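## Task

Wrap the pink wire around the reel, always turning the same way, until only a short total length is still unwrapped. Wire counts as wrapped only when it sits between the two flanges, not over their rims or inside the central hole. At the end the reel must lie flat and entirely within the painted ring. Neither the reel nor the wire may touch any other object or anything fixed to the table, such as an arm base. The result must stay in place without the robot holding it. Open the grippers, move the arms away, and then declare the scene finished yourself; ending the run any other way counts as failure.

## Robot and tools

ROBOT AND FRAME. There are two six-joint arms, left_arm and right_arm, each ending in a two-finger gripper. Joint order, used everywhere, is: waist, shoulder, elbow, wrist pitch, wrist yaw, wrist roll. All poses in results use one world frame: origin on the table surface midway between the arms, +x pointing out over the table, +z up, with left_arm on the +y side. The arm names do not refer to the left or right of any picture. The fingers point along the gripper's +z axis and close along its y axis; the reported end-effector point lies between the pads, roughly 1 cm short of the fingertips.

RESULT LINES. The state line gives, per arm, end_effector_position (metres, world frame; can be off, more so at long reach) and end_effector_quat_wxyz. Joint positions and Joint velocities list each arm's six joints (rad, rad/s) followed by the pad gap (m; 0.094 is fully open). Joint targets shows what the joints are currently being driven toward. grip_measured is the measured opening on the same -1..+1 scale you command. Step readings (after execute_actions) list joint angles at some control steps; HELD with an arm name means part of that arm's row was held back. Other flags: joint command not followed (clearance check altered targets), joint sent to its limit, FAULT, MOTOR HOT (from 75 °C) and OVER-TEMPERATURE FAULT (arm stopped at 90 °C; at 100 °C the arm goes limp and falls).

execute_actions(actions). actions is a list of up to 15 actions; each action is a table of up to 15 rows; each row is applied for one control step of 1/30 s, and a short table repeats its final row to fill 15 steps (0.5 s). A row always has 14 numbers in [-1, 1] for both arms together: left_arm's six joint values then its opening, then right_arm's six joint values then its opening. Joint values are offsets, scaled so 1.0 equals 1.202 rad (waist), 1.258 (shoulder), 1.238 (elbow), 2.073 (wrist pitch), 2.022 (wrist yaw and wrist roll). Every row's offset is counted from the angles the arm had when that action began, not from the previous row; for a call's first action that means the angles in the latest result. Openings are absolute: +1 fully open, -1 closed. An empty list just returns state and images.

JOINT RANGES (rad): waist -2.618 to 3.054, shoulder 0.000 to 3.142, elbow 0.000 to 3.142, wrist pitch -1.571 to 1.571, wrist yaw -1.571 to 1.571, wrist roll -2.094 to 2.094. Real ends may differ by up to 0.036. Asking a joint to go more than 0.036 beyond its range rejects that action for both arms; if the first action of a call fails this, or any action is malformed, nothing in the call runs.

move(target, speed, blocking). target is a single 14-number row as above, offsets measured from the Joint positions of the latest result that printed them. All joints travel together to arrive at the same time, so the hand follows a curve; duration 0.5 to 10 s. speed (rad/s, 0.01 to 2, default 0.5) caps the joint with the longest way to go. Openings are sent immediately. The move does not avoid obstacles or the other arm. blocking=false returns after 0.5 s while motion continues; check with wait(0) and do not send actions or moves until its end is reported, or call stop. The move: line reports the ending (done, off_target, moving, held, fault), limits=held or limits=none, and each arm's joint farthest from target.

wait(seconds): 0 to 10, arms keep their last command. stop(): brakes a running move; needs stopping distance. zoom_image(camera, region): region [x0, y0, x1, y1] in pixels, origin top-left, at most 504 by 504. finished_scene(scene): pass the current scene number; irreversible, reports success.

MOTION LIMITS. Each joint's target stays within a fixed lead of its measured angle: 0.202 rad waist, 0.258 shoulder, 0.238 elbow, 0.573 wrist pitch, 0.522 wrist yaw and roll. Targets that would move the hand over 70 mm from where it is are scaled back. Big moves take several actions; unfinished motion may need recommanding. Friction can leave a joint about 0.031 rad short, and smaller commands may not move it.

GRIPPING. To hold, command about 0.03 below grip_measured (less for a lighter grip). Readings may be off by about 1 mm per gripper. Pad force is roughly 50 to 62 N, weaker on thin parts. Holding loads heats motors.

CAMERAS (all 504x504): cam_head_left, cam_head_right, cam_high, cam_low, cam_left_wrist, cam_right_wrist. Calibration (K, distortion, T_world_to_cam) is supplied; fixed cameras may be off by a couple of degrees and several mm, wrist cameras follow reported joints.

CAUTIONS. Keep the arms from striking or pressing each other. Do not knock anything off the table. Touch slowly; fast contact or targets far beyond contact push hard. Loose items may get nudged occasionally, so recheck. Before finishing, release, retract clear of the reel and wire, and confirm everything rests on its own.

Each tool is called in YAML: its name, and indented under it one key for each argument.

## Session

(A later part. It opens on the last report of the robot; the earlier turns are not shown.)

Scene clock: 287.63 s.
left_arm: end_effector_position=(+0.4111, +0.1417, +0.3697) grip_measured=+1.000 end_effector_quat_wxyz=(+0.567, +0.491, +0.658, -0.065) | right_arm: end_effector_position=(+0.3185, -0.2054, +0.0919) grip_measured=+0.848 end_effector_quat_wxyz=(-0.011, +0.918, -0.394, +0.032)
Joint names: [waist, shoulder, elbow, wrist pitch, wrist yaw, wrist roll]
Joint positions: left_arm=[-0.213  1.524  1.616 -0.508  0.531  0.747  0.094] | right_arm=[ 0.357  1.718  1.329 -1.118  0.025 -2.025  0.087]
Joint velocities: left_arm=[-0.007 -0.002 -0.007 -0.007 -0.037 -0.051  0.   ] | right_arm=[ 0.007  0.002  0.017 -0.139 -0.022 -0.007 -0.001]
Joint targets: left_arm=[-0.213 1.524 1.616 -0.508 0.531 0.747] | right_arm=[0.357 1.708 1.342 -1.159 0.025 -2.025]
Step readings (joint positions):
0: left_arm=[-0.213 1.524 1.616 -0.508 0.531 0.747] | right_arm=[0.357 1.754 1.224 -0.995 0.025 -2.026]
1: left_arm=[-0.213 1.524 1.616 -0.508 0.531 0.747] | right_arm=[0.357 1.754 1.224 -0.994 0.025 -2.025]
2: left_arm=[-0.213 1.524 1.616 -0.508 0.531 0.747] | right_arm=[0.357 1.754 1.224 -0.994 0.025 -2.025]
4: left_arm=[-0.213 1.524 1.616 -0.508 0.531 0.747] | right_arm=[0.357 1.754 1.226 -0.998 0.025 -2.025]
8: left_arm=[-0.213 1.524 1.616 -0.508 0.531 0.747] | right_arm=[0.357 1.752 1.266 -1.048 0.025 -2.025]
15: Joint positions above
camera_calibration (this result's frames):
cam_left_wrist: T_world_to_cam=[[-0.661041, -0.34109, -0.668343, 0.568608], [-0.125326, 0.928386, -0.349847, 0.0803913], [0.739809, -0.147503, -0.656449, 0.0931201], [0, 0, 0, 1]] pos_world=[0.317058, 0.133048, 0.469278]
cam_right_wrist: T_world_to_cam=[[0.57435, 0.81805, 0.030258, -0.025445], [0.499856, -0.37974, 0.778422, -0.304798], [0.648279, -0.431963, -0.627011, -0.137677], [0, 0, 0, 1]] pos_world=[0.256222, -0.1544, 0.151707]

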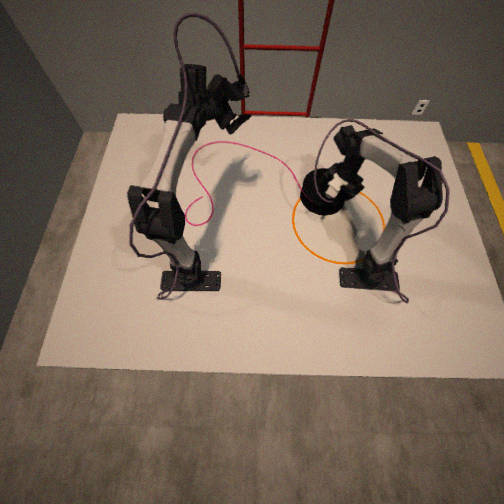

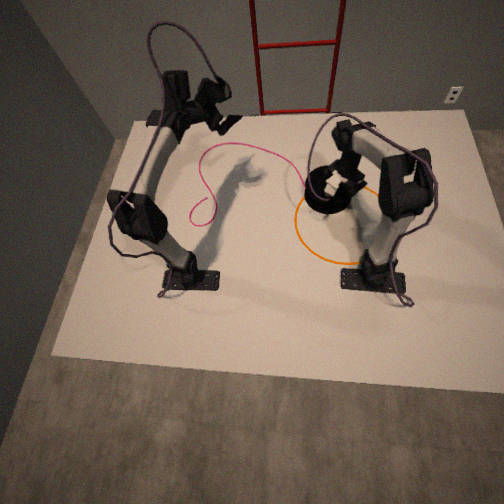

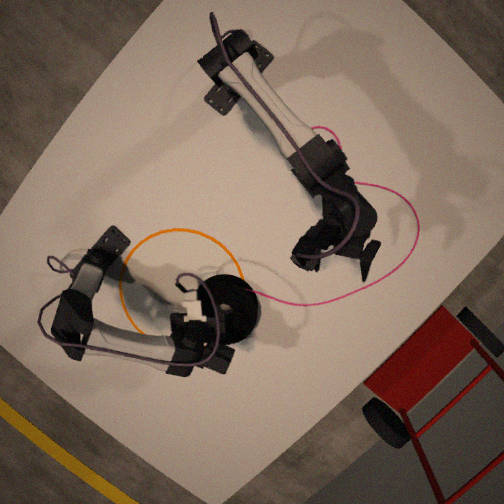

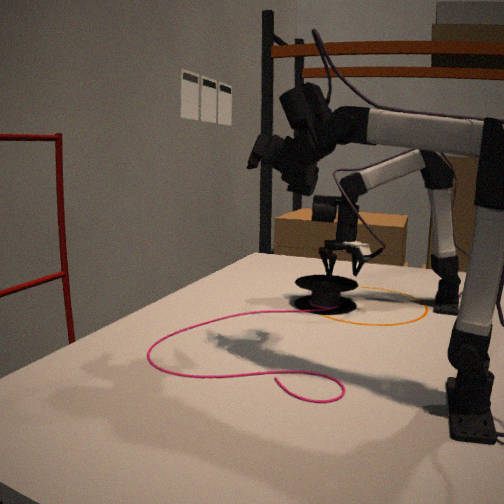

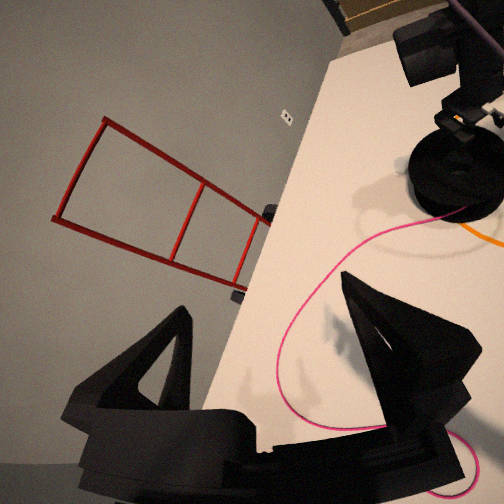

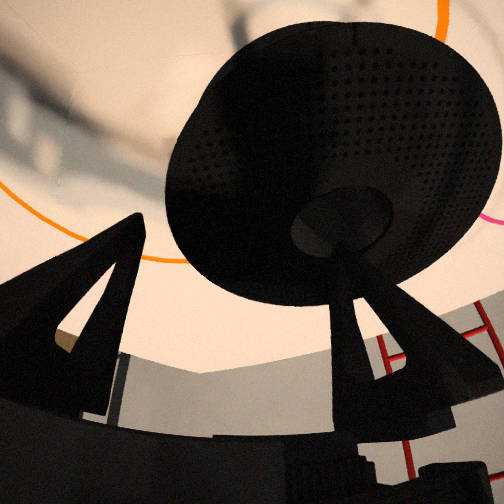

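execute_actions:
  actions:
    - [[0,0,0,0,0,0,1,0,0,0,-0.02,0,0.02,0.85],[0,0,0,0,0,0,1,0,0,0,-0.02,0,0.05,0.85],[0,0,0,0,0,0,1,0,0,0,-0.02,0,0.09,0.85],[0,0,0,0,0,0,1,0,0,0,-0.02,0,0.13,0.85],[0,0,0,0,0,0,1,0,0,0,-0.02,0,0.17,0.85],[0,0,0,0,0,0,1,0,0,0,-0.02,0,0.21,0.85],[0,0,0,0,0,0,1,0,0,0,-0.02,0,0.25,0.85],[0,0,0,0,0,0,1,0,0,0,-0.02,0,0.29,0.85],[0,0,0,0,0,0,1,0,0,0,-0.02,0,0.33,0.85],[0,0,0,0,0,0,1,0,0,0,-0.02,0,0.37,0.85],[0,0,0,0,0,0,1,0,0,0,-0.02,0,0.41,0.85],[0,0,0,0,0,0,1,0,0,0,-0.02,0,0.45,0.85],[0,0,0,0,0,0,1,0,0,0,-0.02,0,0.49,0.85],[0,0,0,0,0,0,1,0,0,0,-0.02,0,0.53,0.85],[0,0,0,0,0,0,1,0,0,0,-0.02,0,0.57,0.85]]
    - [[0,0,0,0,0,0,1,0,0,0,0,0,0.2,0.85],[0,0,0,0,0,0,1,0,0,0,0,0,0.24,0.85],[0,0,0,0,0,0,1,0,0,0,0,0,0.28,0.85],[0,0,0,0,0,0,1,0,0,0,0,0,0.32,0.85],[0,0,0,0,0,0,1,0,0,0,0,0,0.36,0.85],[0,0,0,0,0,0,1,0,0,0,0,0,0.40,0.85],[0,0,0,0,0,0,1,0,0,0,0,0,0.44,0.85],[0,0,0,0,0,0,1,0,0,0,0,0,0.48,0.85],[0,0,0,0,0,0,1,0,0,0,0,0,0.52,0.85],[0,0,0,0,0,0,1,0,0,0,0,0,0.56,0.85],[0,0,0,0,0,0,1,0,0,0,0,0,0.60,0.85],[0,0,0,0,0,0,1,0,0,0,0,0,0.64,0.85],[0,0,0,0,0,0,1,0,0,0,0,0,0.68,0.85],[0,0,0,0,0,0,1,0,0,0,0,0,0.72,0.85],[0,0,0,0,0,0,1,0,0,0,0,0,0.76,0.85]]
    - [[0,0,0,0,0,0,1,0,0,0,0,0,0.2,0.85],[0,0,0,0,0,0,1,0,0,0,0,0,0.24,0.85],[0,0,0,0,0,0,1,0,0,0,0,0,0.28,0.85],[0,0,0,0,0,0,1,0,0,0,0,0,0.32,0.85],[0,0,0,0,0,0,1,0,0,0,0,0,0.36,0.85],[0,0,0,0,0,0,1,0,0,0,0,0,0.40,0.85],[0,0,0,0,0,0,1,0,0,0,0,0,0.44,0.85],[0,0,0,0,0,0,1,0,0,0,0,0,0.48,0.85],[0,0,0,0,0,0,1,0,0,0,0,0,0.51,0.85],[0,0,0,0,0,0,1,0,0,0,0,0,0.535,0.85],[0,0,0,0,0,0,1,0,0,0,0,0,0.55,0.85]]

Scene clock: 305.50 s.
left_arm: end_effector_position=(+0.4111, +0.1417, +0.3697) grip_measured=+1.000 end_effector_quat_wxyz=(+0.567, +0.491, +0.658, -0.065) | right_arm: end_effector_position=(+0.3121, -0.2075, +0.0915) grip_measured=+0.848 end_effector_quat_wxyz=(+0.022, +0.333, +0.943, +0.001)
Joint names: [waist, shoulder, elbow, wrist pitch, wrist yaw, wrist roll]
Joint positions: left_arm=[-0.213  1.524  1.616 -0.508  0.531  0.747  0.094] | right_arm=[ 0.357  1.718  1.329 -1.146  0.025  0.985  0.087]
Joint velocities: left_arm=[-0.007 -0.002  0.002 -0.037  0.022 -0.007  0.   ] | right_arm=[ 0.002  0.007  0.007  0.022  0.037  0.711 -0.001]
Joint targets: left_arm=[-0.213 1.524 1.616 -0.508 0.531 0.747] | right_arm=[0.357 1.718 1.329 -1.146 0.025 1.100]
Step readings (joint positions; steps 1 to 15: 1st action; 16 to 30: 2nd action; 31 to 45: 3rd action):
0: left_arm=[-0.213 1.524 1.616 -0.508 0.531 0.747] | right_arm=[0.357 1.718 1.329 -1.144 0.025 -2.025]
1: left_arm=[-0.213 1.524 1.616 -0.508 0.531 0.747] | right_arm=[0.357 1.718 1.329 -1.145 0.025 -2.020]
2: left_arm=[-0.213 1.524 1.616 -0.508 0.531 0.747] | right_arm=[0.357 1.718 1.329 -1.145 0.025 -2.005]
4: left_arm=[-0.213 1.524 1.616 -0.508 0.531 0.747] | right_arm=[0.357 1.718 1.329 -1.145 0.025 -1.939]
8: left_arm=[-0.213 1.524 1.616 -0.508 0.531 0.747] | right_arm=[0.357 1.718 1.329 -1.146 0.025 -1.716]
15: left_arm=[-0.213 1.524 1.616 -0.508 0.531 0.747] | right_arm=[0.357 1.718 1.329 -1.146 0.025 -1.204]
16: left_arm=[-0.213 1.524 1.616 -0.508 0.531 0.747] | right_arm=[0.357 1.718 1.329 -1.146 0.025 -1.128]
17: left_arm=[-0.213 1.524 1.616 -0.508 0.531 0.747] | right_arm=[0.357 1.718 1.329 -1.146 0.025 -1.050]
19: left_arm=[-0.213 1.524 1.616 -0.508 0.531 0.747] | right_arm=[0.357 1.718 1.329 -1.146 0.025 -0.894]
23: left_arm=[-0.213 1.524 1.616 -0.508 0.531 0.747] | right_arm=[0.357 1.718 1.329 -1.146 0.025 -0.576]
30: left_arm=[-0.213 1.524 1.616 -0.508 0.531 0.747] | right_arm=[0.357 1.718 1.329 -1.146 0.025 -0.012]
31: left_arm=[-0.213 1.524 1.616 -0.508 0.531 0.747] | right_arm=[0.357 1.718 1.329 -1.146 0.025 0.065]
32: left_arm=[-0.213 1.524 1.616 -0.508 0.531 0.747] | right_arm=[0.357 1.718 1.329 -1.146 0.025 0.142]
34: left_arm=[-0.213 1.524 1.616 -0.508 0.531 0.747] | right_arm=[0.357 1.718 1.329 -1.146 0.025 0.299]
38: left_arm=[-0.213 1.524 1.616 -0.508 0.531 0.747] | right_arm=[0.357 1.718 1.329 -1.146 0.025 0.617]
45: Joint positions above
camera_calibration (this result's frames):
cam_left_wrist: T_world_to_cam=[[-0.661041, -0.34109, -0.668343, 0.568608], [-0.125326, 0.928386, -0.349847, 0.0803913], [0.739809, -0.147503, -0.656449, 0.0931201], [0, 0, 0, 1]] pos_world=[0.317058, 0.133048, 0.469278]
cam_right_wrist: T_world_to_cam=[[-0.462756, -0.88639, -0.0130359, -0.046075], [-0.627594, 0.31719, 0.710996, 0.200545], [-0.626085, 0.337199, -0.703075, 0.42967], [0, 0, 0, 1]] pos_world=[0.37355, -0.249336, 0.158902]

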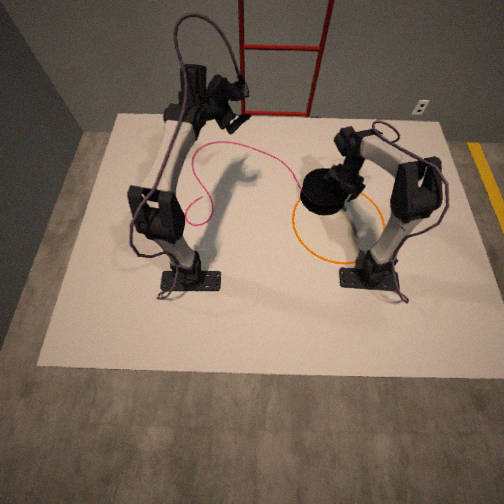

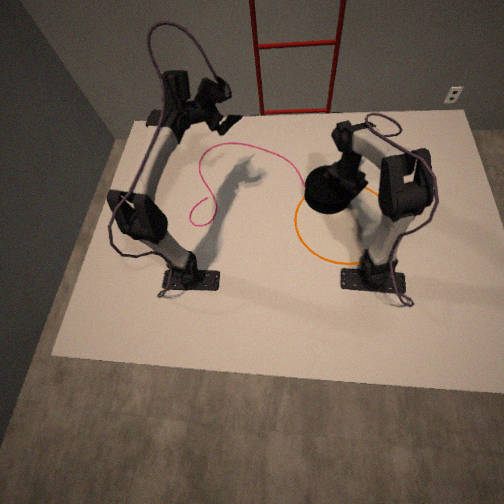

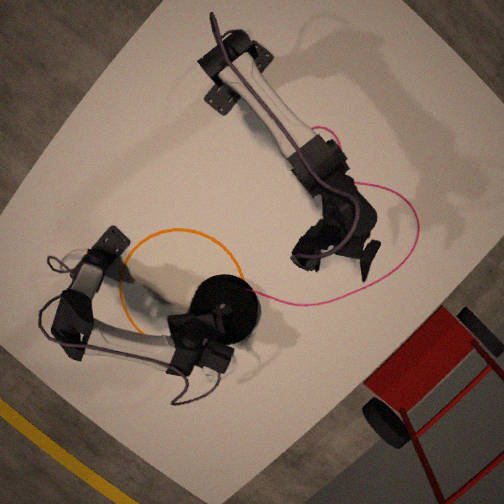

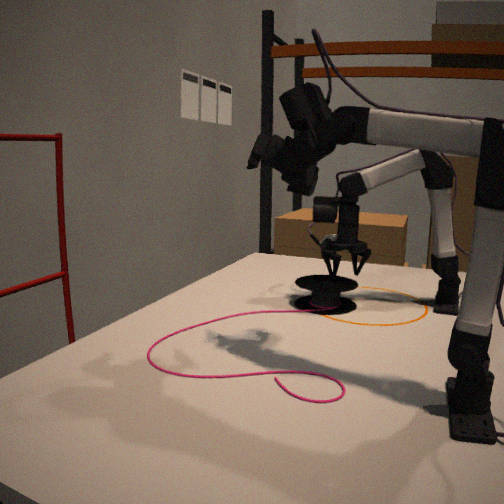

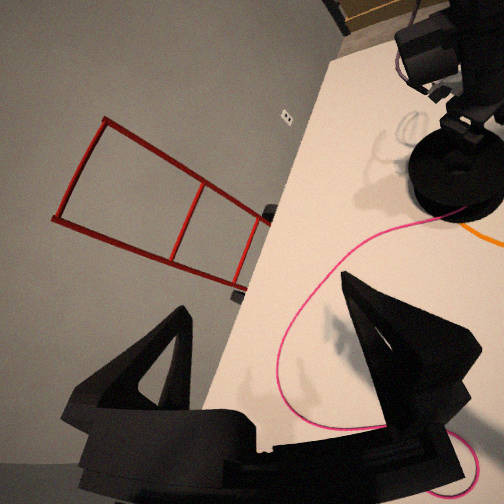

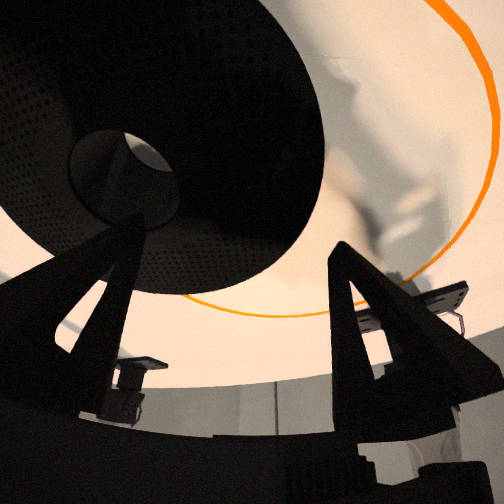

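execute_actions:
  actions:
    - [[0,0,0,0,0,0,1,0,0.004,-0.01,0.012,0,0.069,0.85],[0,0,0,0,0,0,1,0,0.009,-0.021,0.026,0,0.069,0.85],[0,0,0,0,0,0,1,0,0.014,-0.033,0.04,0,0.069,0.85],[0,0,0,0,0,0,1,0,0.019,-0.046,0.052,0,0.069,0.85],[0,0,0,0,0,0,1,0,0.024,-0.059,0.062,0,0.069,0.85],[0,0,0,0,0,0,1,0,0.029,-0.071,0.071,0,0.069,0.85],[0,0,0,0,0,0,1,0,0.033,-0.082,0.071,0,0.069,0.85],[0,0,0,0,0,0,1,0,0.036,-0.091,0.071,0,0.069,0.85],[0,0,0,0,0,0,1,0,0.038,-0.097,0.071,0,0.069,0.85]]
    - [[0,0,0,0,0,0,1,0,0,0,0.012,0,0,0.7],[0,0,0,0,0,0,1,0,0,0,0.012,0,0,0.6],[0,0,0,0,0,0,1,0,0,0,0.012,0,0,0.53],[0,0,0,0,0,0,1,0,0,0,0.012,0,0,0.48],[0,0,0,0,0,0,1,0,0,0,0.012,0,0,0.44],[0,0,0,0,0,0,1,0,0,0,0.012,0,0,0.41],[0,0,0,0,0,0,1,0,0,0,0.012,0,0,0.38],[0,0,0,0,0,0,1,0,0,0,0.012,0,0,0.36],[0,0,0,0,0,0,1,0,0,0,0.012,0,0,0.34],[0,0,0,0,0,0,1,0,0,0,0.012,0,0,0.325],[0,0,0,0,0,0,1,0,0,0,0.012,0,0,0.31],[0,0,0,0,0,0,1,0,0,0,0.012,0,0,0.295]]

Scene clock: 316.87 s.
left_arm: end_effector_position=(+0.4111, +0.1417, +0.3697) grip_measured=+1.000 end_effector_quat_wxyz=(+0.567, +0.491, +0.658, -0.065) | right_arm: end_effector_position=(+0.3121, -0.2075, +0.0540) grip_measured=+0.329 end_effector_quat_wxyz=(+0.019, +0.395, +0.919, -0.000)
Joint names: [waist, shoulder, elbow, wrist pitch, wrist yaw, wrist roll]
Joint positions: left_arm=[-0.213  1.524  1.616 -0.508  0.531  0.747  0.094] | right_arm=[ 0.357  1.757  1.222 -1.007  0.025  1.117  0.062]
Joint velocities: left_arm=[ 0.002 -0.007 -0.002  0.037 -0.037 -0.066  0.   ] | right_arm=[ 0.002 -0.017 -0.022 -0.081 -0.022 -0.081  0.001]
Joint targets: left_arm=[-0.213 1.524 1.616 -0.508 0.531 0.747] | right_arm=[0.357 1.757 1.222 -0.999 0.025 1.117]
Step readings (joint positions; steps 1 to 15: 1st action; 16 to 30: 2nd action):
0: left_arm=[-0.213 1.524 1.616 -0.508 0.531 0.747] | right_arm=[0.357 1.718 1.329 -1.146 0.025 1.092]
1: left_arm=[-0.213 1.524 1.616 -0.508 0.531 0.747] | right_arm=[0.357 1.718 1.329 -1.145 0.025 1.096]
2: left_arm=[-0.213 1.524 1.616 -0.508 0.531 0.747] | right_arm=[0.357 1.718 1.328 -1.140 0.025 1.100]
4: left_arm=[-0.213 1.524 1.616 -0.508 0.531 0.747] | right_arm=[0.357 1.718 1.315 -1.112 0.025 1.106]
8: left_arm=[-0.213 1.524 1.616 -0.508 0.531 0.747] | right_arm=[0.357 1.731 1.261 -1.051 0.025 1.113]
15: left_arm=[-0.213 1.524 1.616 -0.508 0.531 0.747] | right_arm=[0.357 1.757 1.222 -1.023 0.025 1.117]
16: left_arm=[-0.213 1.524 1.616 -0.508 0.531 0.747] | right_arm=[0.357 1.757 1.222 -1.021 0.025 1.117]
17: left_arm=[-0.213 1.524 1.616 -0.508 0.531 0.747] | right_arm=[0.357 1.757 1.222 -1.018 0.025 1.117]
19: left_arm=[-0.213 1.524 1.616 -0.508 0.531 0.747] | right_arm=[0.357 1.757 1.222 -1.012 0.025 1.117]
23: left_arm=[-0.213 1.524 1.616 -0.508 0.531 0.747] | right_arm=[0.357 1.757 1.222 -1.008 0.025 1.117]
30: Joint positions above
camera_calibration (this result's frames):
cam_left_wrist: T_world_to_cam=[[-0.661041, -0.34109, -0.668343, 0.568608], [-0.125326, 0.928386, -0.349847, 0.0803913], [0.739809, -0.147503, -0.656449, 0.0931201], [0, 0, 0, 1]] pos_world=[0.317058, 0.133048, 0.469278]
cam_right_wrist: T_world_to_cam=[[-0.575051, -0.818021, -0.0125748, 0.00262474], [-0.576869, 0.394532, 0.715239, 0.227225], [-0.580119, 0.418553, -0.698767, 0.405556], [0, 0, 0, 1]] pos_world=[0.367859, -0.257247, 0.120902]

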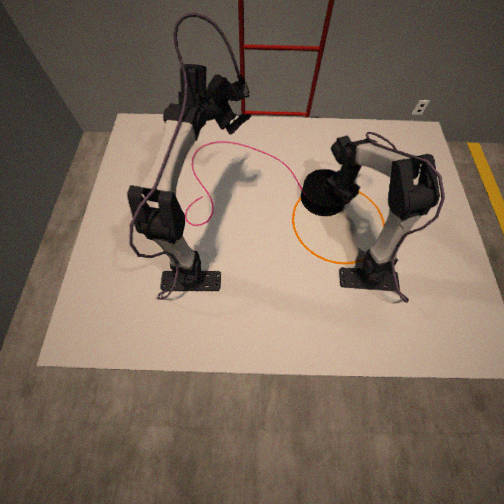

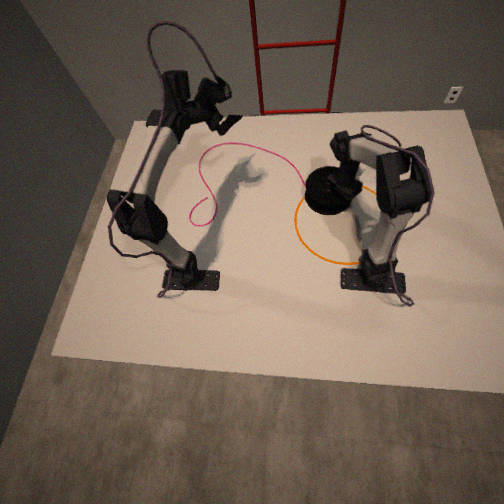

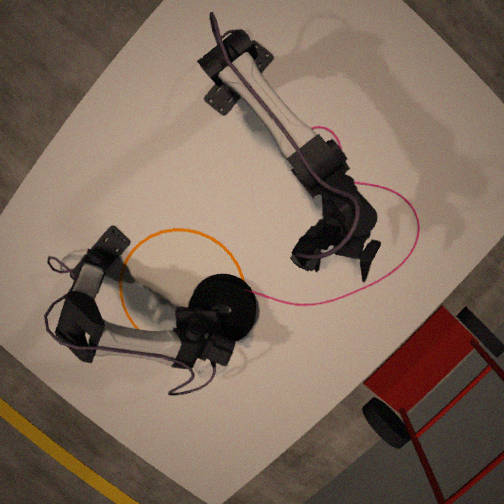

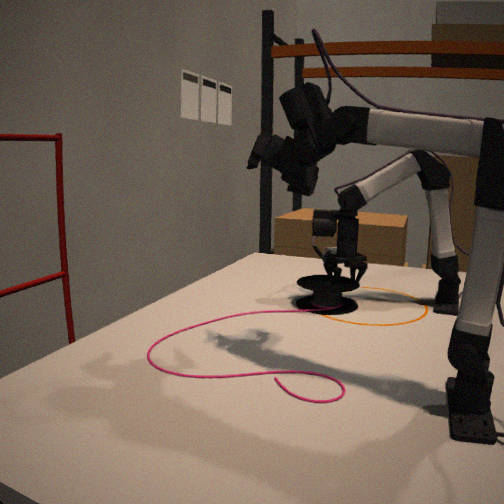

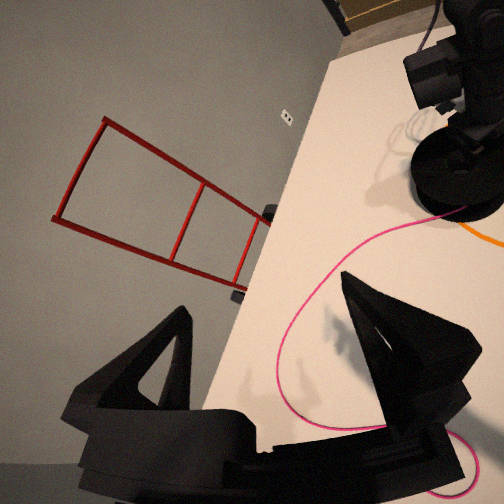

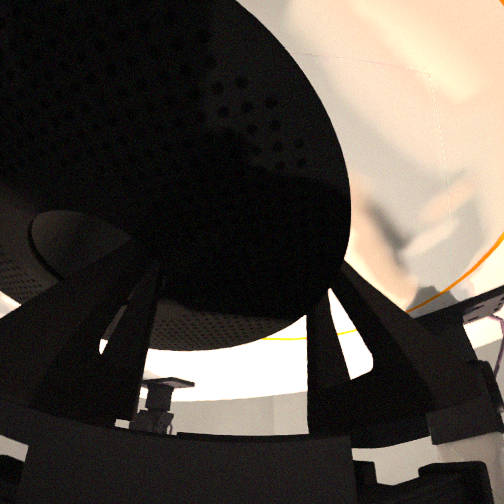

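execute_actions:
  actions:
    - [[0,0,0,0,0,0,1,0,0,0,0,0,-0.015,0.3],[0,0,0,0,0,0,1,0,0,0,0,0,-0.035,0.3],[0,0,0,0,0,0,1,0,0,0,0,0,-0.06,0.3],[0,0,0,0,0,0,1,0,0,0,0,0,-0.09,0.3],[0,0,0,0,0,0,1,0,0,0,0,0,-0.12,0.3],[0,0,0,0,0,0,1,0,0,0,0,0,-0.15,0.3],[0,0,0,0,0,0,1,0,0,0,0,0,-0.18,0.3],[0,0,0,0,0,0,1,0,0,0,0,0,-0.21,0.3],[0,0,0,0,0,0,1,0,0,0,0,0,-0.24,0.3],[0,0,0,0,0,0,1,0,0,0,0,0,-0.27,0.3],[0,0,0,0,0,0,1,0,0,0,0,0,-0.30,0.3],[0,0,0,0,0,0,1,0,0,0,0,0,-0.33,0.3],[0,0,0,0,0,0,1,0,0,0,0,0,-0.36,0.3],[0,0,0,0,0,0,1,0,0,0,0,0,-0.39,0.3],[0,0,0,0,0,0,1,0,0,0,0,0,-0.42,0.3]]
    - [[0,0,0,0,0,0,1,0,0,0,0,0,-0.16,0.3],[0,0,0,0,0,0,1,0,0,0,0,0,-0.19,0.3],[0,0,0,0,0,0,1,0,0,0,0,0,-0.22,0.3],[0,0,0,0,0,0,1,0,0,0,0,0,-0.25,0.3],[0,0,0,0,0,0,1,0,0,0,0,0,-0.28,0.3],[0,0,0,0,0,0,1,0,0,0,0,0,-0.31,0.3],[0,0,0,0,0,0,1,0,0,0,0,0,-0.34,0.3],[0,0,0,0,0,0,1,0,0,0,0,0,-0.37,0.3],[0,0,0,0,0,0,1,0,0,0,0,0,-0.40,0.3],[0,0,0,0,0,0,1,0,0,0,0,0,-0.43,0.3],[0,0,0,0,0,0,1,0,0,0,0,0,-0.46,0.3],[0,0,0,0,0,0,1,0,0,0,0,0,-0.49,0.3],[0,0,0,0,0,0,1,0,0,0,0,0,-0.52,0.3],[0,0,0,0,0,0,1,0,0,0,0,0,-0.55,0.3],[0,0,0,0,0,0,1,0,0,0,0,0,-0.58,0.3]]
    - [[0,0,0,0,0,0,1,0,0,0,0,0,-0.16,0.3],[0,0,0,0,0,0,1,0,0,0,0,0,-0.19,0.3],[0,0,0,0,0,0,1,0,0,0,0,0,-0.22,0.3],[0,0,0,0,0,0,1,0,0,0,0,0,-0.25,0.3],[0,0,0,0,0,0,1,0,0,0,0,0,-0.28,0.3],[0,0,0,0,0,0,1,0,0,0,0,0,-0.31,0.3],[0,0,0,0,0,0,1,0,0,0,0,0,-0.34,0.3],[0,0,0,0,0,0,1,0,0,0,0,0,-0.37,0.3],[0,0,0,0,0,0,1,0,0,0,0,0,-0.40,0.3],[0,0,0,0,0,0,1,0,0,0,0,0,-0.43,0.3],[0,0,0,0,0,0,1,0,0,0,0,0,-0.46,0.3],[0,0,0,0,0,0,1,0,0,0,0,0,-0.49,0.3],[0,0,0,0,0,0,1,0,0,0,0,0,-0.52,0.3],[0,0,0,0,0,0,1,0,0,0,0,0,-0.55,0.3],[0,0,0,0,0,0,1,0,0,0,0,0,-0.58,0.3]]
    - [[0,0,0,0,0,0,1,0,0,0,0,0,-0.16,0.3],[0,0,0,0,0,0,1,0,0,0,0,0,-0.19,0.3],[0,0,0,0,0,0,1,0,0,0,0,0,-0.22,0.3],[0,0,0,0,0,0,1,0,0,0,0,0,-0.25,0.3],[0,0,0,0,0,0,1,0,0,0,0,0,-0.28,0.3],[0,0,0,0,0,0,1,0,0,0,0,0,-0.305,0.3],[0,0,0,0,0,0,1,0,0,0,0,0,-0.325,0.3],[0,0,0,0,0,0,1,0,0,0,0,0,-0.34,0.3],[0,0,0,0,0,0,1,0,0,0,0,0,-0.35,0.3]]

Scene clock: 336.43 s.
left_arm: end_effector_position=(+0.4111, +0.1417, +0.3697) grip_measured=+1.000 end_effector_quat_wxyz=(+0.567, +0.491, +0.658, -0.065) | right_arm: end_effector_position=(+0.3079, -0.2049, +0.0538) grip_measured=+0.329 end_effector_quat_wxyz=(-0.004, +0.899, -0.439, +0.007)
Joint names: [waist, shoulder, elbow, wrist pitch, wrist yaw, wrist roll]
Joint positions: left_arm=[-0.213  1.524  1.616 -0.508  0.531  0.747  0.094] | right_arm=[ 0.357  1.757  1.222 -1.02   0.003 -1.928  0.062]
Joint velocities: left_arm=[ 0.007  0.002 -0.007  0.007  0.007 -0.007  0.   ] | right_arm=[ 0.002 -0.007 -0.017 -0.022 -0.051 -0.3    0.002]
Joint targets: left_arm=[-0.213 1.524 1.616 -0.508 0.531 0.747] | right_arm=[0.357 1.757 1.222 -1.011 0.003 -1.991]
Step readings (joint positions; steps 1 to 15: 1st action; 16 to 30: 2nd action; 31 to 45: 3rd action; 46 to 60: 4th action):
0: left_arm=[-0.213 1.524 1.616 -0.508 0.531 0.747] | right_arm=[0.357 1.757 1.222 -1.007 0.025 1.117]
1: left_arm=[-0.213 1.524 1.616 -0.508 0.531 0.747] | right_arm=[0.357 1.757 1.222 -1.007 0.025 1.114]
2: left_arm=[-0.213 1.524 1.616 -0.508 0.531 0.747] | right_arm=[0.357 1.757 1.222 -1.007 0.025 1.105]
4: left_arm=[-0.213 1.524 1.616 -0.508 0.531 0.747] | right_arm=[0.357 1.757 1.222 -1.007 0.025 1.062]
8: left_arm=[-0.213 1.524 1.616 -0.508 0.531 0.747] | right_arm=[0.357 1.757 1.222 -1.006 0.025 0.903]
15: left_arm=[-0.213 1.524 1.616 -0.508 0.531 0.747] | right_arm=[0.357 1.757 1.222 -1.004 0.021 0.524]
16: left_arm=[-0.213 1.524 1.616 -0.508 0.531 0.747] | right_arm=[0.357 1.757 1.222 -1.003 0.020 0.465]
17: left_arm=[-0.213 1.524 1.616 -0.508 0.531 0.747] | right_arm=[0.357 1.757 1.222 -1.003 0.020 0.405]
19: left_arm=[-0.213 1.524 1.616 -0.508 0.531 0.747] | right_arm=[0.357 1.757 1.222 -1.003 0.018 0.284]
23: left_arm=[-0.213 1.524 1.616 -0.508 0.531 0.747] | right_arm=[0.357 1.757 1.222 -1.003 0.015 0.043]
30: left_arm=[-0.213 1.524 1.616 -0.508 0.531 0.747] | right_arm=[0.357 1.757 1.222 -1.003 0.011 -0.380]
31: left_arm=[-0.213 1.524 1.616 -0.508 0.531 0.747] | right_arm=[0.357 1.757 1.222 -1.003 0.009 -0.440]
32: left_arm=[-0.213 1.524 1.616 -0.508 0.531 0.747] | right_arm=[0.357 1.757 1.222 -1.003 0.008 -0.500]
34: left_arm=[-0.213 1.524 1.616 -0.508 0.531 0.747] | right_arm=[0.357 1.757 1.222 -1.003 0.006 -0.619]
38: left_arm=[-0.213 1.524 1.616 -0.508 0.531 0.747] | right_arm=[0.357 1.757 1.222 -1.006 0.004 -0.860]
45: left_arm=[-0.213 1.524 1.616 -0.508 0.531 0.747] | right_arm=[0.357 1.757 1.222 -1.011 0.003 -1.283]
46: left_arm=[-0.213 1.524 1.616 -0.508 0.531 0.747] | right_arm=[0.357 1.757 1.222 -1.012 0.002 -1.342]
47: left_arm=[-0.213 1.524 1.616 -0.508 0.531 0.747] | right_arm=[0.357 1.757 1.222 -1.014 0.002 -1.402]
49: left_arm=[-0.213 1.524 1.616 -0.508 0.531 0.747] | right_arm=[0.357 1.757 1.222 -1.015 0.002 -1.522]
53: left_arm=[-0.213 1.524 1.616 -0.508 0.531 0.747] | right_arm=[0.357 1.757 1.222 -1.018 0.002 -1.747]
60: Joint positions above
camera_calibration (this result's frames):
cam_left_wrist: T_world_to_cam=[[-0.661041, -0.34109, -0.668343, 0.568608], [-0.125326, 0.928386, -0.349847, 0.0803913], [0.739809, -0.147503, -0.656449, 0.0931201], [0, 0, 0, 1]] pos_world=[0.317058, 0.133048, 0.469278]
cam_right_wrist: T_world_to_cam=[[0.651341, 0.758759, 0.00640126, -0.053231], [0.500397, -0.435866, 0.74808, -0.279714], [0.570402, -0.484052, -0.663578, -0.13911], [0, 0, 0, 1]] pos_world=[0.253988, -0.148865, 0.117279]

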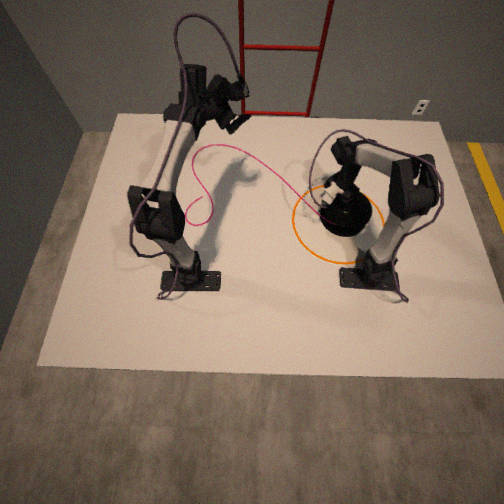

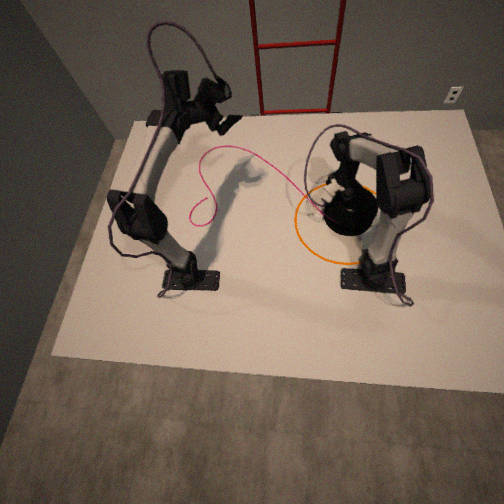

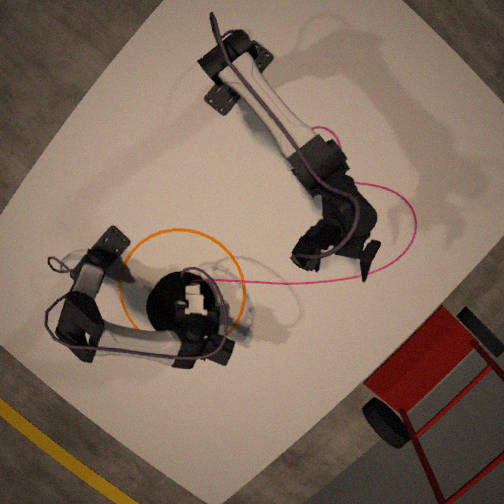

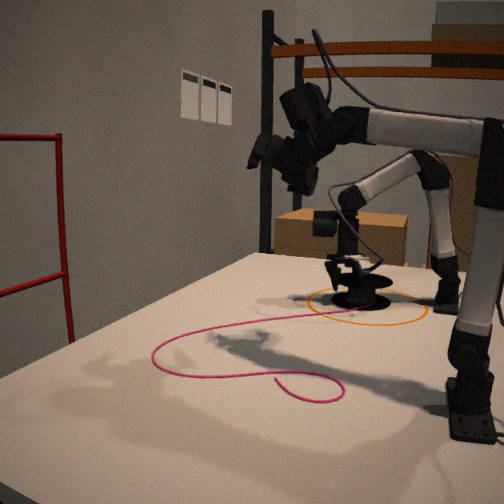

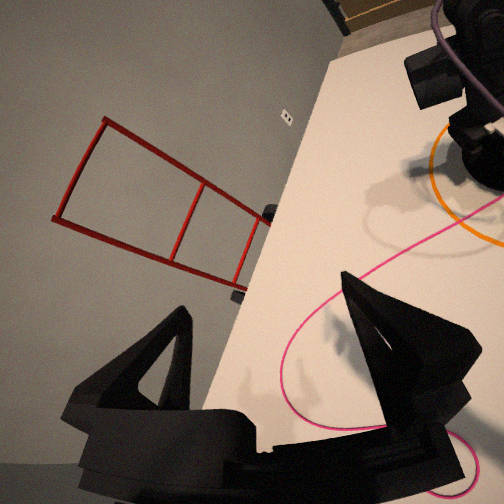

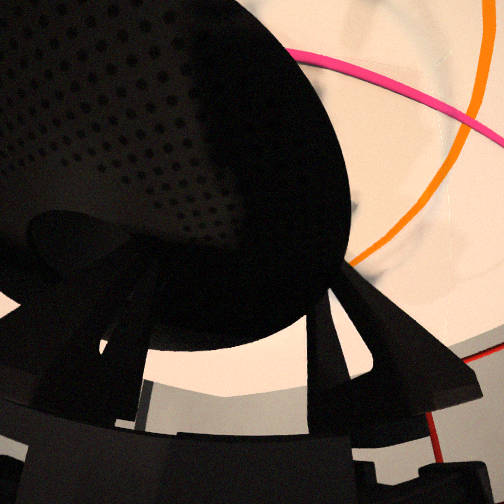

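zoom_image:
  camera: "cam_low"
  region: [310, 250, 410, 330]

Region (310, 250, 410, 330) of cam_low's 504x504 image, scaled by 5.040, with more detail than that image has; it fills the top 403 rows of this view, and the rest is white.

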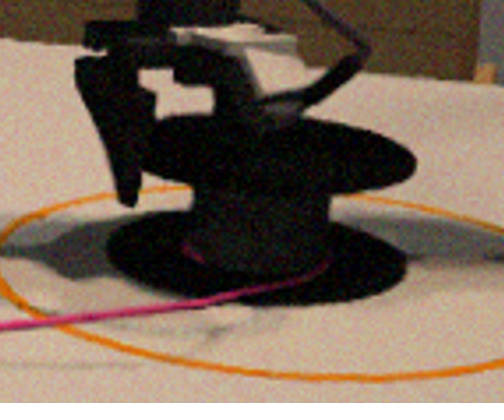

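execute_actions:
  actions:
    - [[0,0,0,0,0,0,1,0,0,0,0,0,-0.028,0.5],[0,0,0,0,0,0,1,0,0,0,0,0,-0.028,0.7],[0,0,0,0,0,0,1,0,-0.004,0.01,-0.008,0,-0.028,0.85],[0,0,0,0,0,0,1,0,-0.008,0.021,-0.017,0,-0.028,0.85],[0,0,0,0,0,0,1,0,-0.013,0.034,-0.026,0,-0.028,0.85],[0,0,0,0,0,0,1,0,-0.018,0.048,-0.036,0,-0.028,0.85],[0,0,0,0,0,0,1,0,-0.023,0.061,-0.046,0,-0.028,0.85],[0,0,0,0,0,0,1,0,-0.028,0.074,-0.055,0,-0.028,0.85],[0,0,0,0,0,0,1,0,-0.032,0.085,-0.063,0,-0.028,0.85],[0,0,0,0,0,0,1,0,-0.036,0.095,-0.07,0,-0.028,0.85]]
    - [[0,0,0,0,0,0,1,0,0,0,-0.019,0.011,0.02,0.85],[0,0,0,0,0,0,1,0,0,0,-0.019,0.011,0.05,0.85],[0,0,0,0,0,0,1,0,0,0,-0.019,0.011,0.09,0.85],[0,0,0,0,0,0,1,0,0,0,-0.019,0.011,0.13,0.85],[0,0,0,0,0,0,1,0,0,0,-0.019,0.011,0.17,0.85],[0,0,0,0,0,0,1,0,0,0,-0.019,0.011,0.21,0.85],[0,0,0,0,0,0,1,0,0,0,-0.019,0.011,0.25,0.85],[0,0,0,0,0,0,1,0,0,0,-0.019,0.011,0.29,0.85],[0,0,0,0,0,0,1,0,0,0,-0.019,0.011,0.33,0.85],[0,0,0,0,0,0,1,0,0,0,-0.019,0.011,0.37,0.85],[0,0,0,0,0,0,1,0,0,0,-0.019,0.011,0.41,0.85],[0,0,0,0,0,0,1,0,0,0,-0.019,0.011,0.45,0.85],[0,0,0,0,0,0,1,0,0,0,-0.019,0.011,0.49,0.85],[0,0,0,0,0,0,1,0,0,0,-0.019,0.011,0.53,0.85],[0,0,0,0,0,0,1,0,0,0,-0.019,0.011,0.57,0.85]]
    - [[0,0,0,0,0,0,1,0,0,0,0,0,0.2,0.85],[0,0,0,0,0,0,1,0,0,0,0,0,0.24,0.85],[0,0,0,0,0,0,1,0,0,0,0,0,0.28,0.85],[0,0,0,0,0,0,1,0,0,0,0,0,0.32,0.85],[0,0,0,0,0,0,1,0,0,0,0,0,0.36,0.85],[0,0,0,0,0,0,1,0,0,0,0,0,0.40,0.85],[0,0,0,0,0,0,1,0,0,0,0,0,0.44,0.85],[0,0,0,0,0,0,1,0,0,0,0,0,0.48,0.85],[0,0,0,0,0,0,1,0,0,0,0,0,0.52,0.85],[0,0,0,0,0,0,1,0,0,0,0,0,0.56,0.85],[0,0,0,0,0,0,1,0,0,0,0,0,0.60,0.85],[0,0,0,0,0,0,1,0,0,0,0,0,0.64,0.85],[0,0,0,0,0,0,1,0,0,0,0,0,0.68,0.85],[0,0,0,0,0,0,1,0,0,0,0,0,0.72,0.85],[0,0,0,0,0,0,1,0,0,0,0,0,0.76,0.85]]
    - [[0,0,0,0,0,0,1,0,0,0,0,0,0.2,0.85],[0,0,0,0,0,0,1,0,0,0,0,0,0.24,0.85],[0,0,0,0,0,0,1,0,0,0,0,0,0.28,0.85],[0,0,0,0,0,0,1,0,0,0,0,0,0.32,0.85],[0,0,0,0,0,0,1,0,0,0,0,0,0.36,0.85],[0,0,0,0,0,0,1,0,0,0,0,0,0.40,0.85],[0,0,0,0,0,0,1,0,0,0,0,0,0.44,0.85],[0,0,0,0,0,0,1,0,0,0,0,0,0.48,0.85],[0,0,0,0,0,0,1,0,0,0,0,0,0.51,0.85],[0,0,0,0,0,0,1,0,0,0,0,0,0.535,0.85],[0,0,0,0,0,0,1,0,0,0,0,0,0.55,0.85]]
    - [[0,0,0,0,0,0,1,0,0.004,-0.01,0.012,0,0.069,0.85],[0,0,0,0,0,0,1,0,0.009,-0.021,0.026,0,0.069,0.85],[0,0,0,0,0,0,1,0,0.014,-0.033,0.04,0,0.069,0.85],[0,0,0,0,0,0,1,0,0.019,-0.046,0.052,0,0.069,0.85],[0,0,0,0,0,0,1,0,0.024,-0.058,0.062,0,0.069,0.85],[0,0,0,0,0,0,1,0,0.028,-0.07,0.071,0,0.069,0.85],[0,0,0,0,0,0,1,0,0.032,-0.08,0.071,0,0.069,0.85],[0,0,0,0,0,0,1,0,0.035,-0.088,0.071,0,0.069,0.85],[0,0,0,0,0,0,1,0,0.036,-0.094,0.071,0,0.069,0.85]]
    - [[0,0,0,0,0,0,1,0,0,0,0.012,0,0,0.7],[0,0,0,0,0,0,1,0,0,0,0.012,0,0,0.6],[0,0,0,0,0,0,1,0,0,0,0.012,0,0,0.53],[0,0,0,0,0,0,1,0,0,0,0.012,0,0,0.48],[0,0,0,0,0,0,1,0,0,0,0.012,0,0,0.44],[0,0,0,0,0,0,1,0,0,0,0.012,0,0,0.41],[0,0,0,0,0,0,1,0,0,0,0.012,0,0,0.38],[0,0,0,0,0,0,1,0,0,0,0.012,0,0,0.36],[0,0,0,0,0,0,1,0,0,0,0.012,0,0,0.34],[0,0,0,0,0,0,1,0,0,0,0.012,0,0,0.325],[0,0,0,0,0,0,1,0,0,0,0.012,0,0,0.31],[0,0,0,0,0,0,1,0,0,0,0.012,0,0,0.295]]

Scene clock: 396.33 s.
left_arm: end_effector_position=(+0.4111, +0.1417, +0.3697) grip_measured=+1.000 end_effector_quat_wxyz=(+0.567, +0.491, +0.658, -0.065) | right_arm: end_effector_position=(+0.3084, -0.2066, +0.0539) grip_measured=+0.329 end_effector_quat_wxyz=(+0.010, +0.415, +0.910, -0.000)
Joint names: [waist, shoulder, elbow, wrist pitch, wrist yaw, wrist roll]
Joint positions: left_arm=[-0.213  1.524  1.616 -0.508  0.531  0.747  0.094] | right_arm=[ 0.357  1.757  1.223 -1.022  0.014  1.162  0.062]
Joint velocities: left_arm=[-0.007  0.007 -0.002 -0.081 -0.022  0.022  0.   ] | right_arm=[-0.002  0.012 -0.007 -0.037 -0.066  0.007 -0.   ]
Joint targets: left_arm=[-0.213 1.524 1.616 -0.508 0.531 0.747] | right_arm=[0.357 1.757 1.223 -1.007 0.014 1.162]
Step readings (joint positions; steps 1 to 15: 1st action; 16 to 30: 2nd action; 31 to 45: 3rd action; 46 to 60: 4th action; 61 to 75: 5th action; 76 to 90: 6th action):
0: left_arm=[-0.213 1.524 1.616 -0.508 0.531 0.747] | right_arm=[0.357 1.757 1.222 -1.021 0.004 -1.974]
1: left_arm=[-0.213 1.524 1.616 -0.508 0.531 0.747] | right_arm=[0.357 1.757 1.222 -1.021 0.004 -1.975]
2: left_arm=[-0.213 1.524 1.616 -0.508 0.531 0.747] | right_arm=[0.357 1.757 1.222 -1.021 0.004 -1.975]
4: left_arm=[-0.213 1.524 1.616 -0.508 0.531 0.747] | right_arm=[0.357 1.757 1.223 -1.024 0.004 -1.976]
8: left_arm=[-0.213 1.524 1.616 -0.508 0.531 0.747] | right_arm=[0.357 1.755 1.263 -1.070 0.004 -1.976]
15: left_arm=[-0.213 1.524 1.616 -0.508 0.531 0.747] | right_arm=[0.357 1.721 1.327 -1.128 0.004 -1.976]
16: left_arm=[-0.213 1.524 1.616 -0.508 0.531 0.747] | right_arm=[0.357 1.721 1.327 -1.133 0.005 -1.971]
17: left_arm=[-0.213 1.524 1.616 -0.508 0.531 0.747] | right_arm=[0.357 1.721 1.327 -1.137 0.007 -1.956]
19: left_arm=[-0.213 1.524 1.616 -0.508 0.531 0.747] | right_arm=[0.357 1.721 1.327 -1.144 0.010 -1.891]
23: left_arm=[-0.213 1.524 1.616 -0.508 0.531 0.747] | right_arm=[0.357 1.721 1.327 -1.150 0.012 -1.667]
30: left_arm=[-0.213 1.524 1.616 -0.508 0.531 0.747] | right_arm=[0.357 1.721 1.327 -1.152 0.014 -1.155]
31: left_arm=[-0.213 1.524 1.616 -0.508 0.531 0.747] | right_arm=[0.357 1.721 1.327 -1.152 0.014 -1.078]
32: left_arm=[-0.213 1.524 1.616 -0.508 0.531 0.747] | right_arm=[0.357 1.721 1.327 -1.152 0.014 -1.001]
34: left_arm=[-0.213 1.524 1.616 -0.508 0.531 0.747] | right_arm=[0.357 1.721 1.327 -1.152 0.014 -0.845]
38: left_arm=[-0.213 1.524 1.616 -0.508 0.531 0.747] | right_arm=[0.357 1.721 1.327 -1.152 0.014 -0.527]
45: left_arm=[-0.213 1.524 1.616 -0.508 0.531 0.747] | right_arm=[0.357 1.721 1.327 -1.152 0.014 0.037]
46: left_arm=[-0.213 1.524 1.616 -0.508 0.531 0.747] | right_arm=[0.357 1.721 1.327 -1.152 0.014 0.114]
47: left_arm=[-0.213 1.524 1.616 -0.508 0.531 0.747] | right_arm=[0.357 1.721 1.327 -1.152 0.014 0.191]
49: left_arm=[-0.213 1.524 1.616 -0.508 0.531 0.747] | right_arm=[0.357 1.721 1.327 -1.152 0.014 0.348]
53: left_arm=[-0.213 1.524 1.616 -0.508 0.531 0.747] | right_arm=[0.357 1.721 1.327 -1.152 0.014 0.665]
60: left_arm=[-0.213 1.524 1.616 -0.508 0.531 0.747] | right_arm=[0.357 1.721 1.327 -1.152 0.014 1.035]
61: left_arm=[-0.213 1.524 1.616 -0.508 0.531 0.747] | right_arm=[0.357 1.721 1.327 -1.151 0.014 1.060]
62: left_arm=[-0.213 1.524 1.616 -0.508 0.531 0.747] | right_arm=[0.357 1.721 1.326 -1.146 0.014 1.082]
64: left_arm=[-0.213 1.524 1.616 -0.508 0.531 0.747] | right_arm=[0.357 1.721 1.313 -1.119 0.014 1.112]
68: left_arm=[-0.213 1.524 1.616 -0.508 0.531 0.747] | right_arm=[0.357 1.733 1.260 -1.059 0.014 1.144]
75: left_arm=[-0.213 1.524 1.616 -0.508 0.531 0.747] | right_arm=[0.357 1.757 1.223 -1.032 0.014 1.162]
76: left_arm=[-0.213 1.524 1.616 -0.508 0.531 0.747] | right_arm=[0.357 1.757 1.223 -1.029 0.014 1.162]
77: left_arm=[-0.213 1.524 1.616 -0.508 0.531 0.747] | right_arm=[0.357 1.757 1.223 -1.028 0.014 1.162]
79: left_arm=[-0.213 1.524 1.616 -0.508 0.531 0.747] | right_arm=[0.357 1.757 1.223 -1.025 0.014 1.162]
83: left_arm=[-0.213 1.524 1.616 -0.508 0.531 0.747] | right_arm=[0.357 1.757 1.223 -1.022 0.014 1.162]
90: Joint positions above
camera_calibration (this result's frames):
cam_left_wrist: T_world_to_cam=[[-0.661041, -0.34109, -0.668343, 0.568608], [-0.125326, 0.928386, -0.349847, 0.0803913], [0.739809, -0.147503, -0.656449, 0.0931201], [0, 0, 0, 1]] pos_world=[0.317058, 0.133048, 0.469278]
cam_right_wrist: T_world_to_cam=[[-0.610945, -0.791619, -0.00926754, 0.017545], [-0.547467, 0.414004, 0.727242, 0.219114], [-0.571861, 0.449379, -0.686319, 0.406204], [0, 0, 0, 1]] pos_world=[0.362969, -0.259364, 0.119599]

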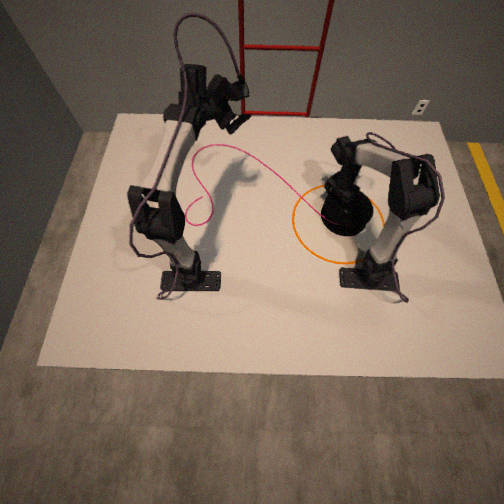

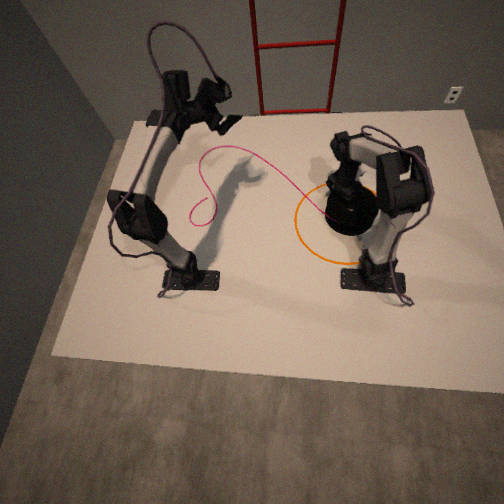

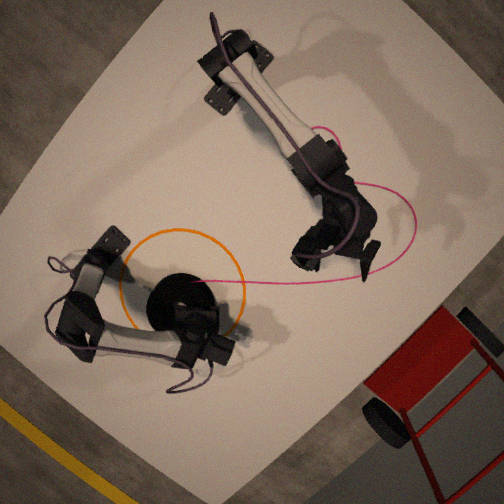

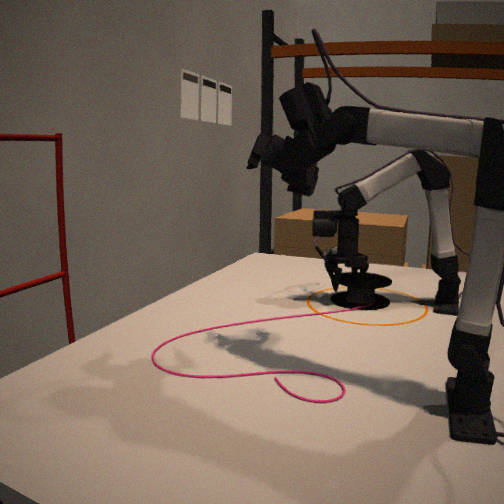

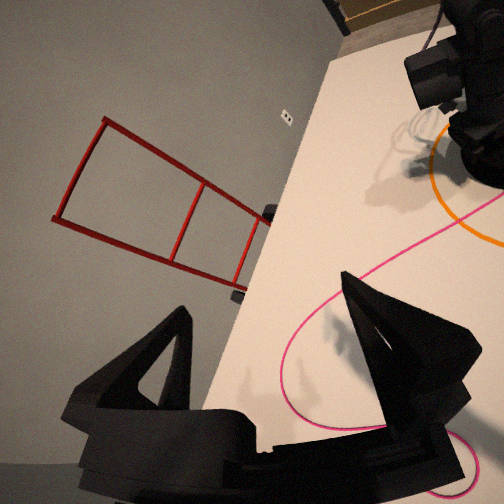

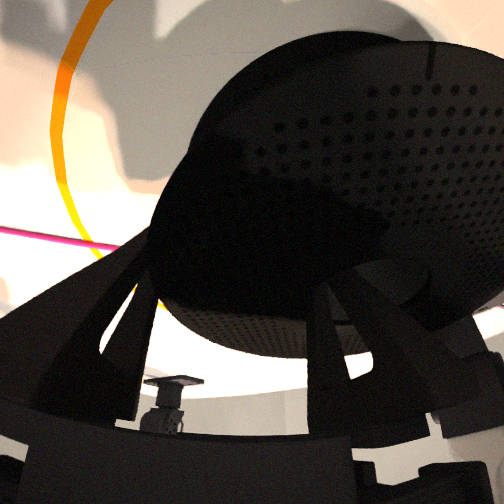

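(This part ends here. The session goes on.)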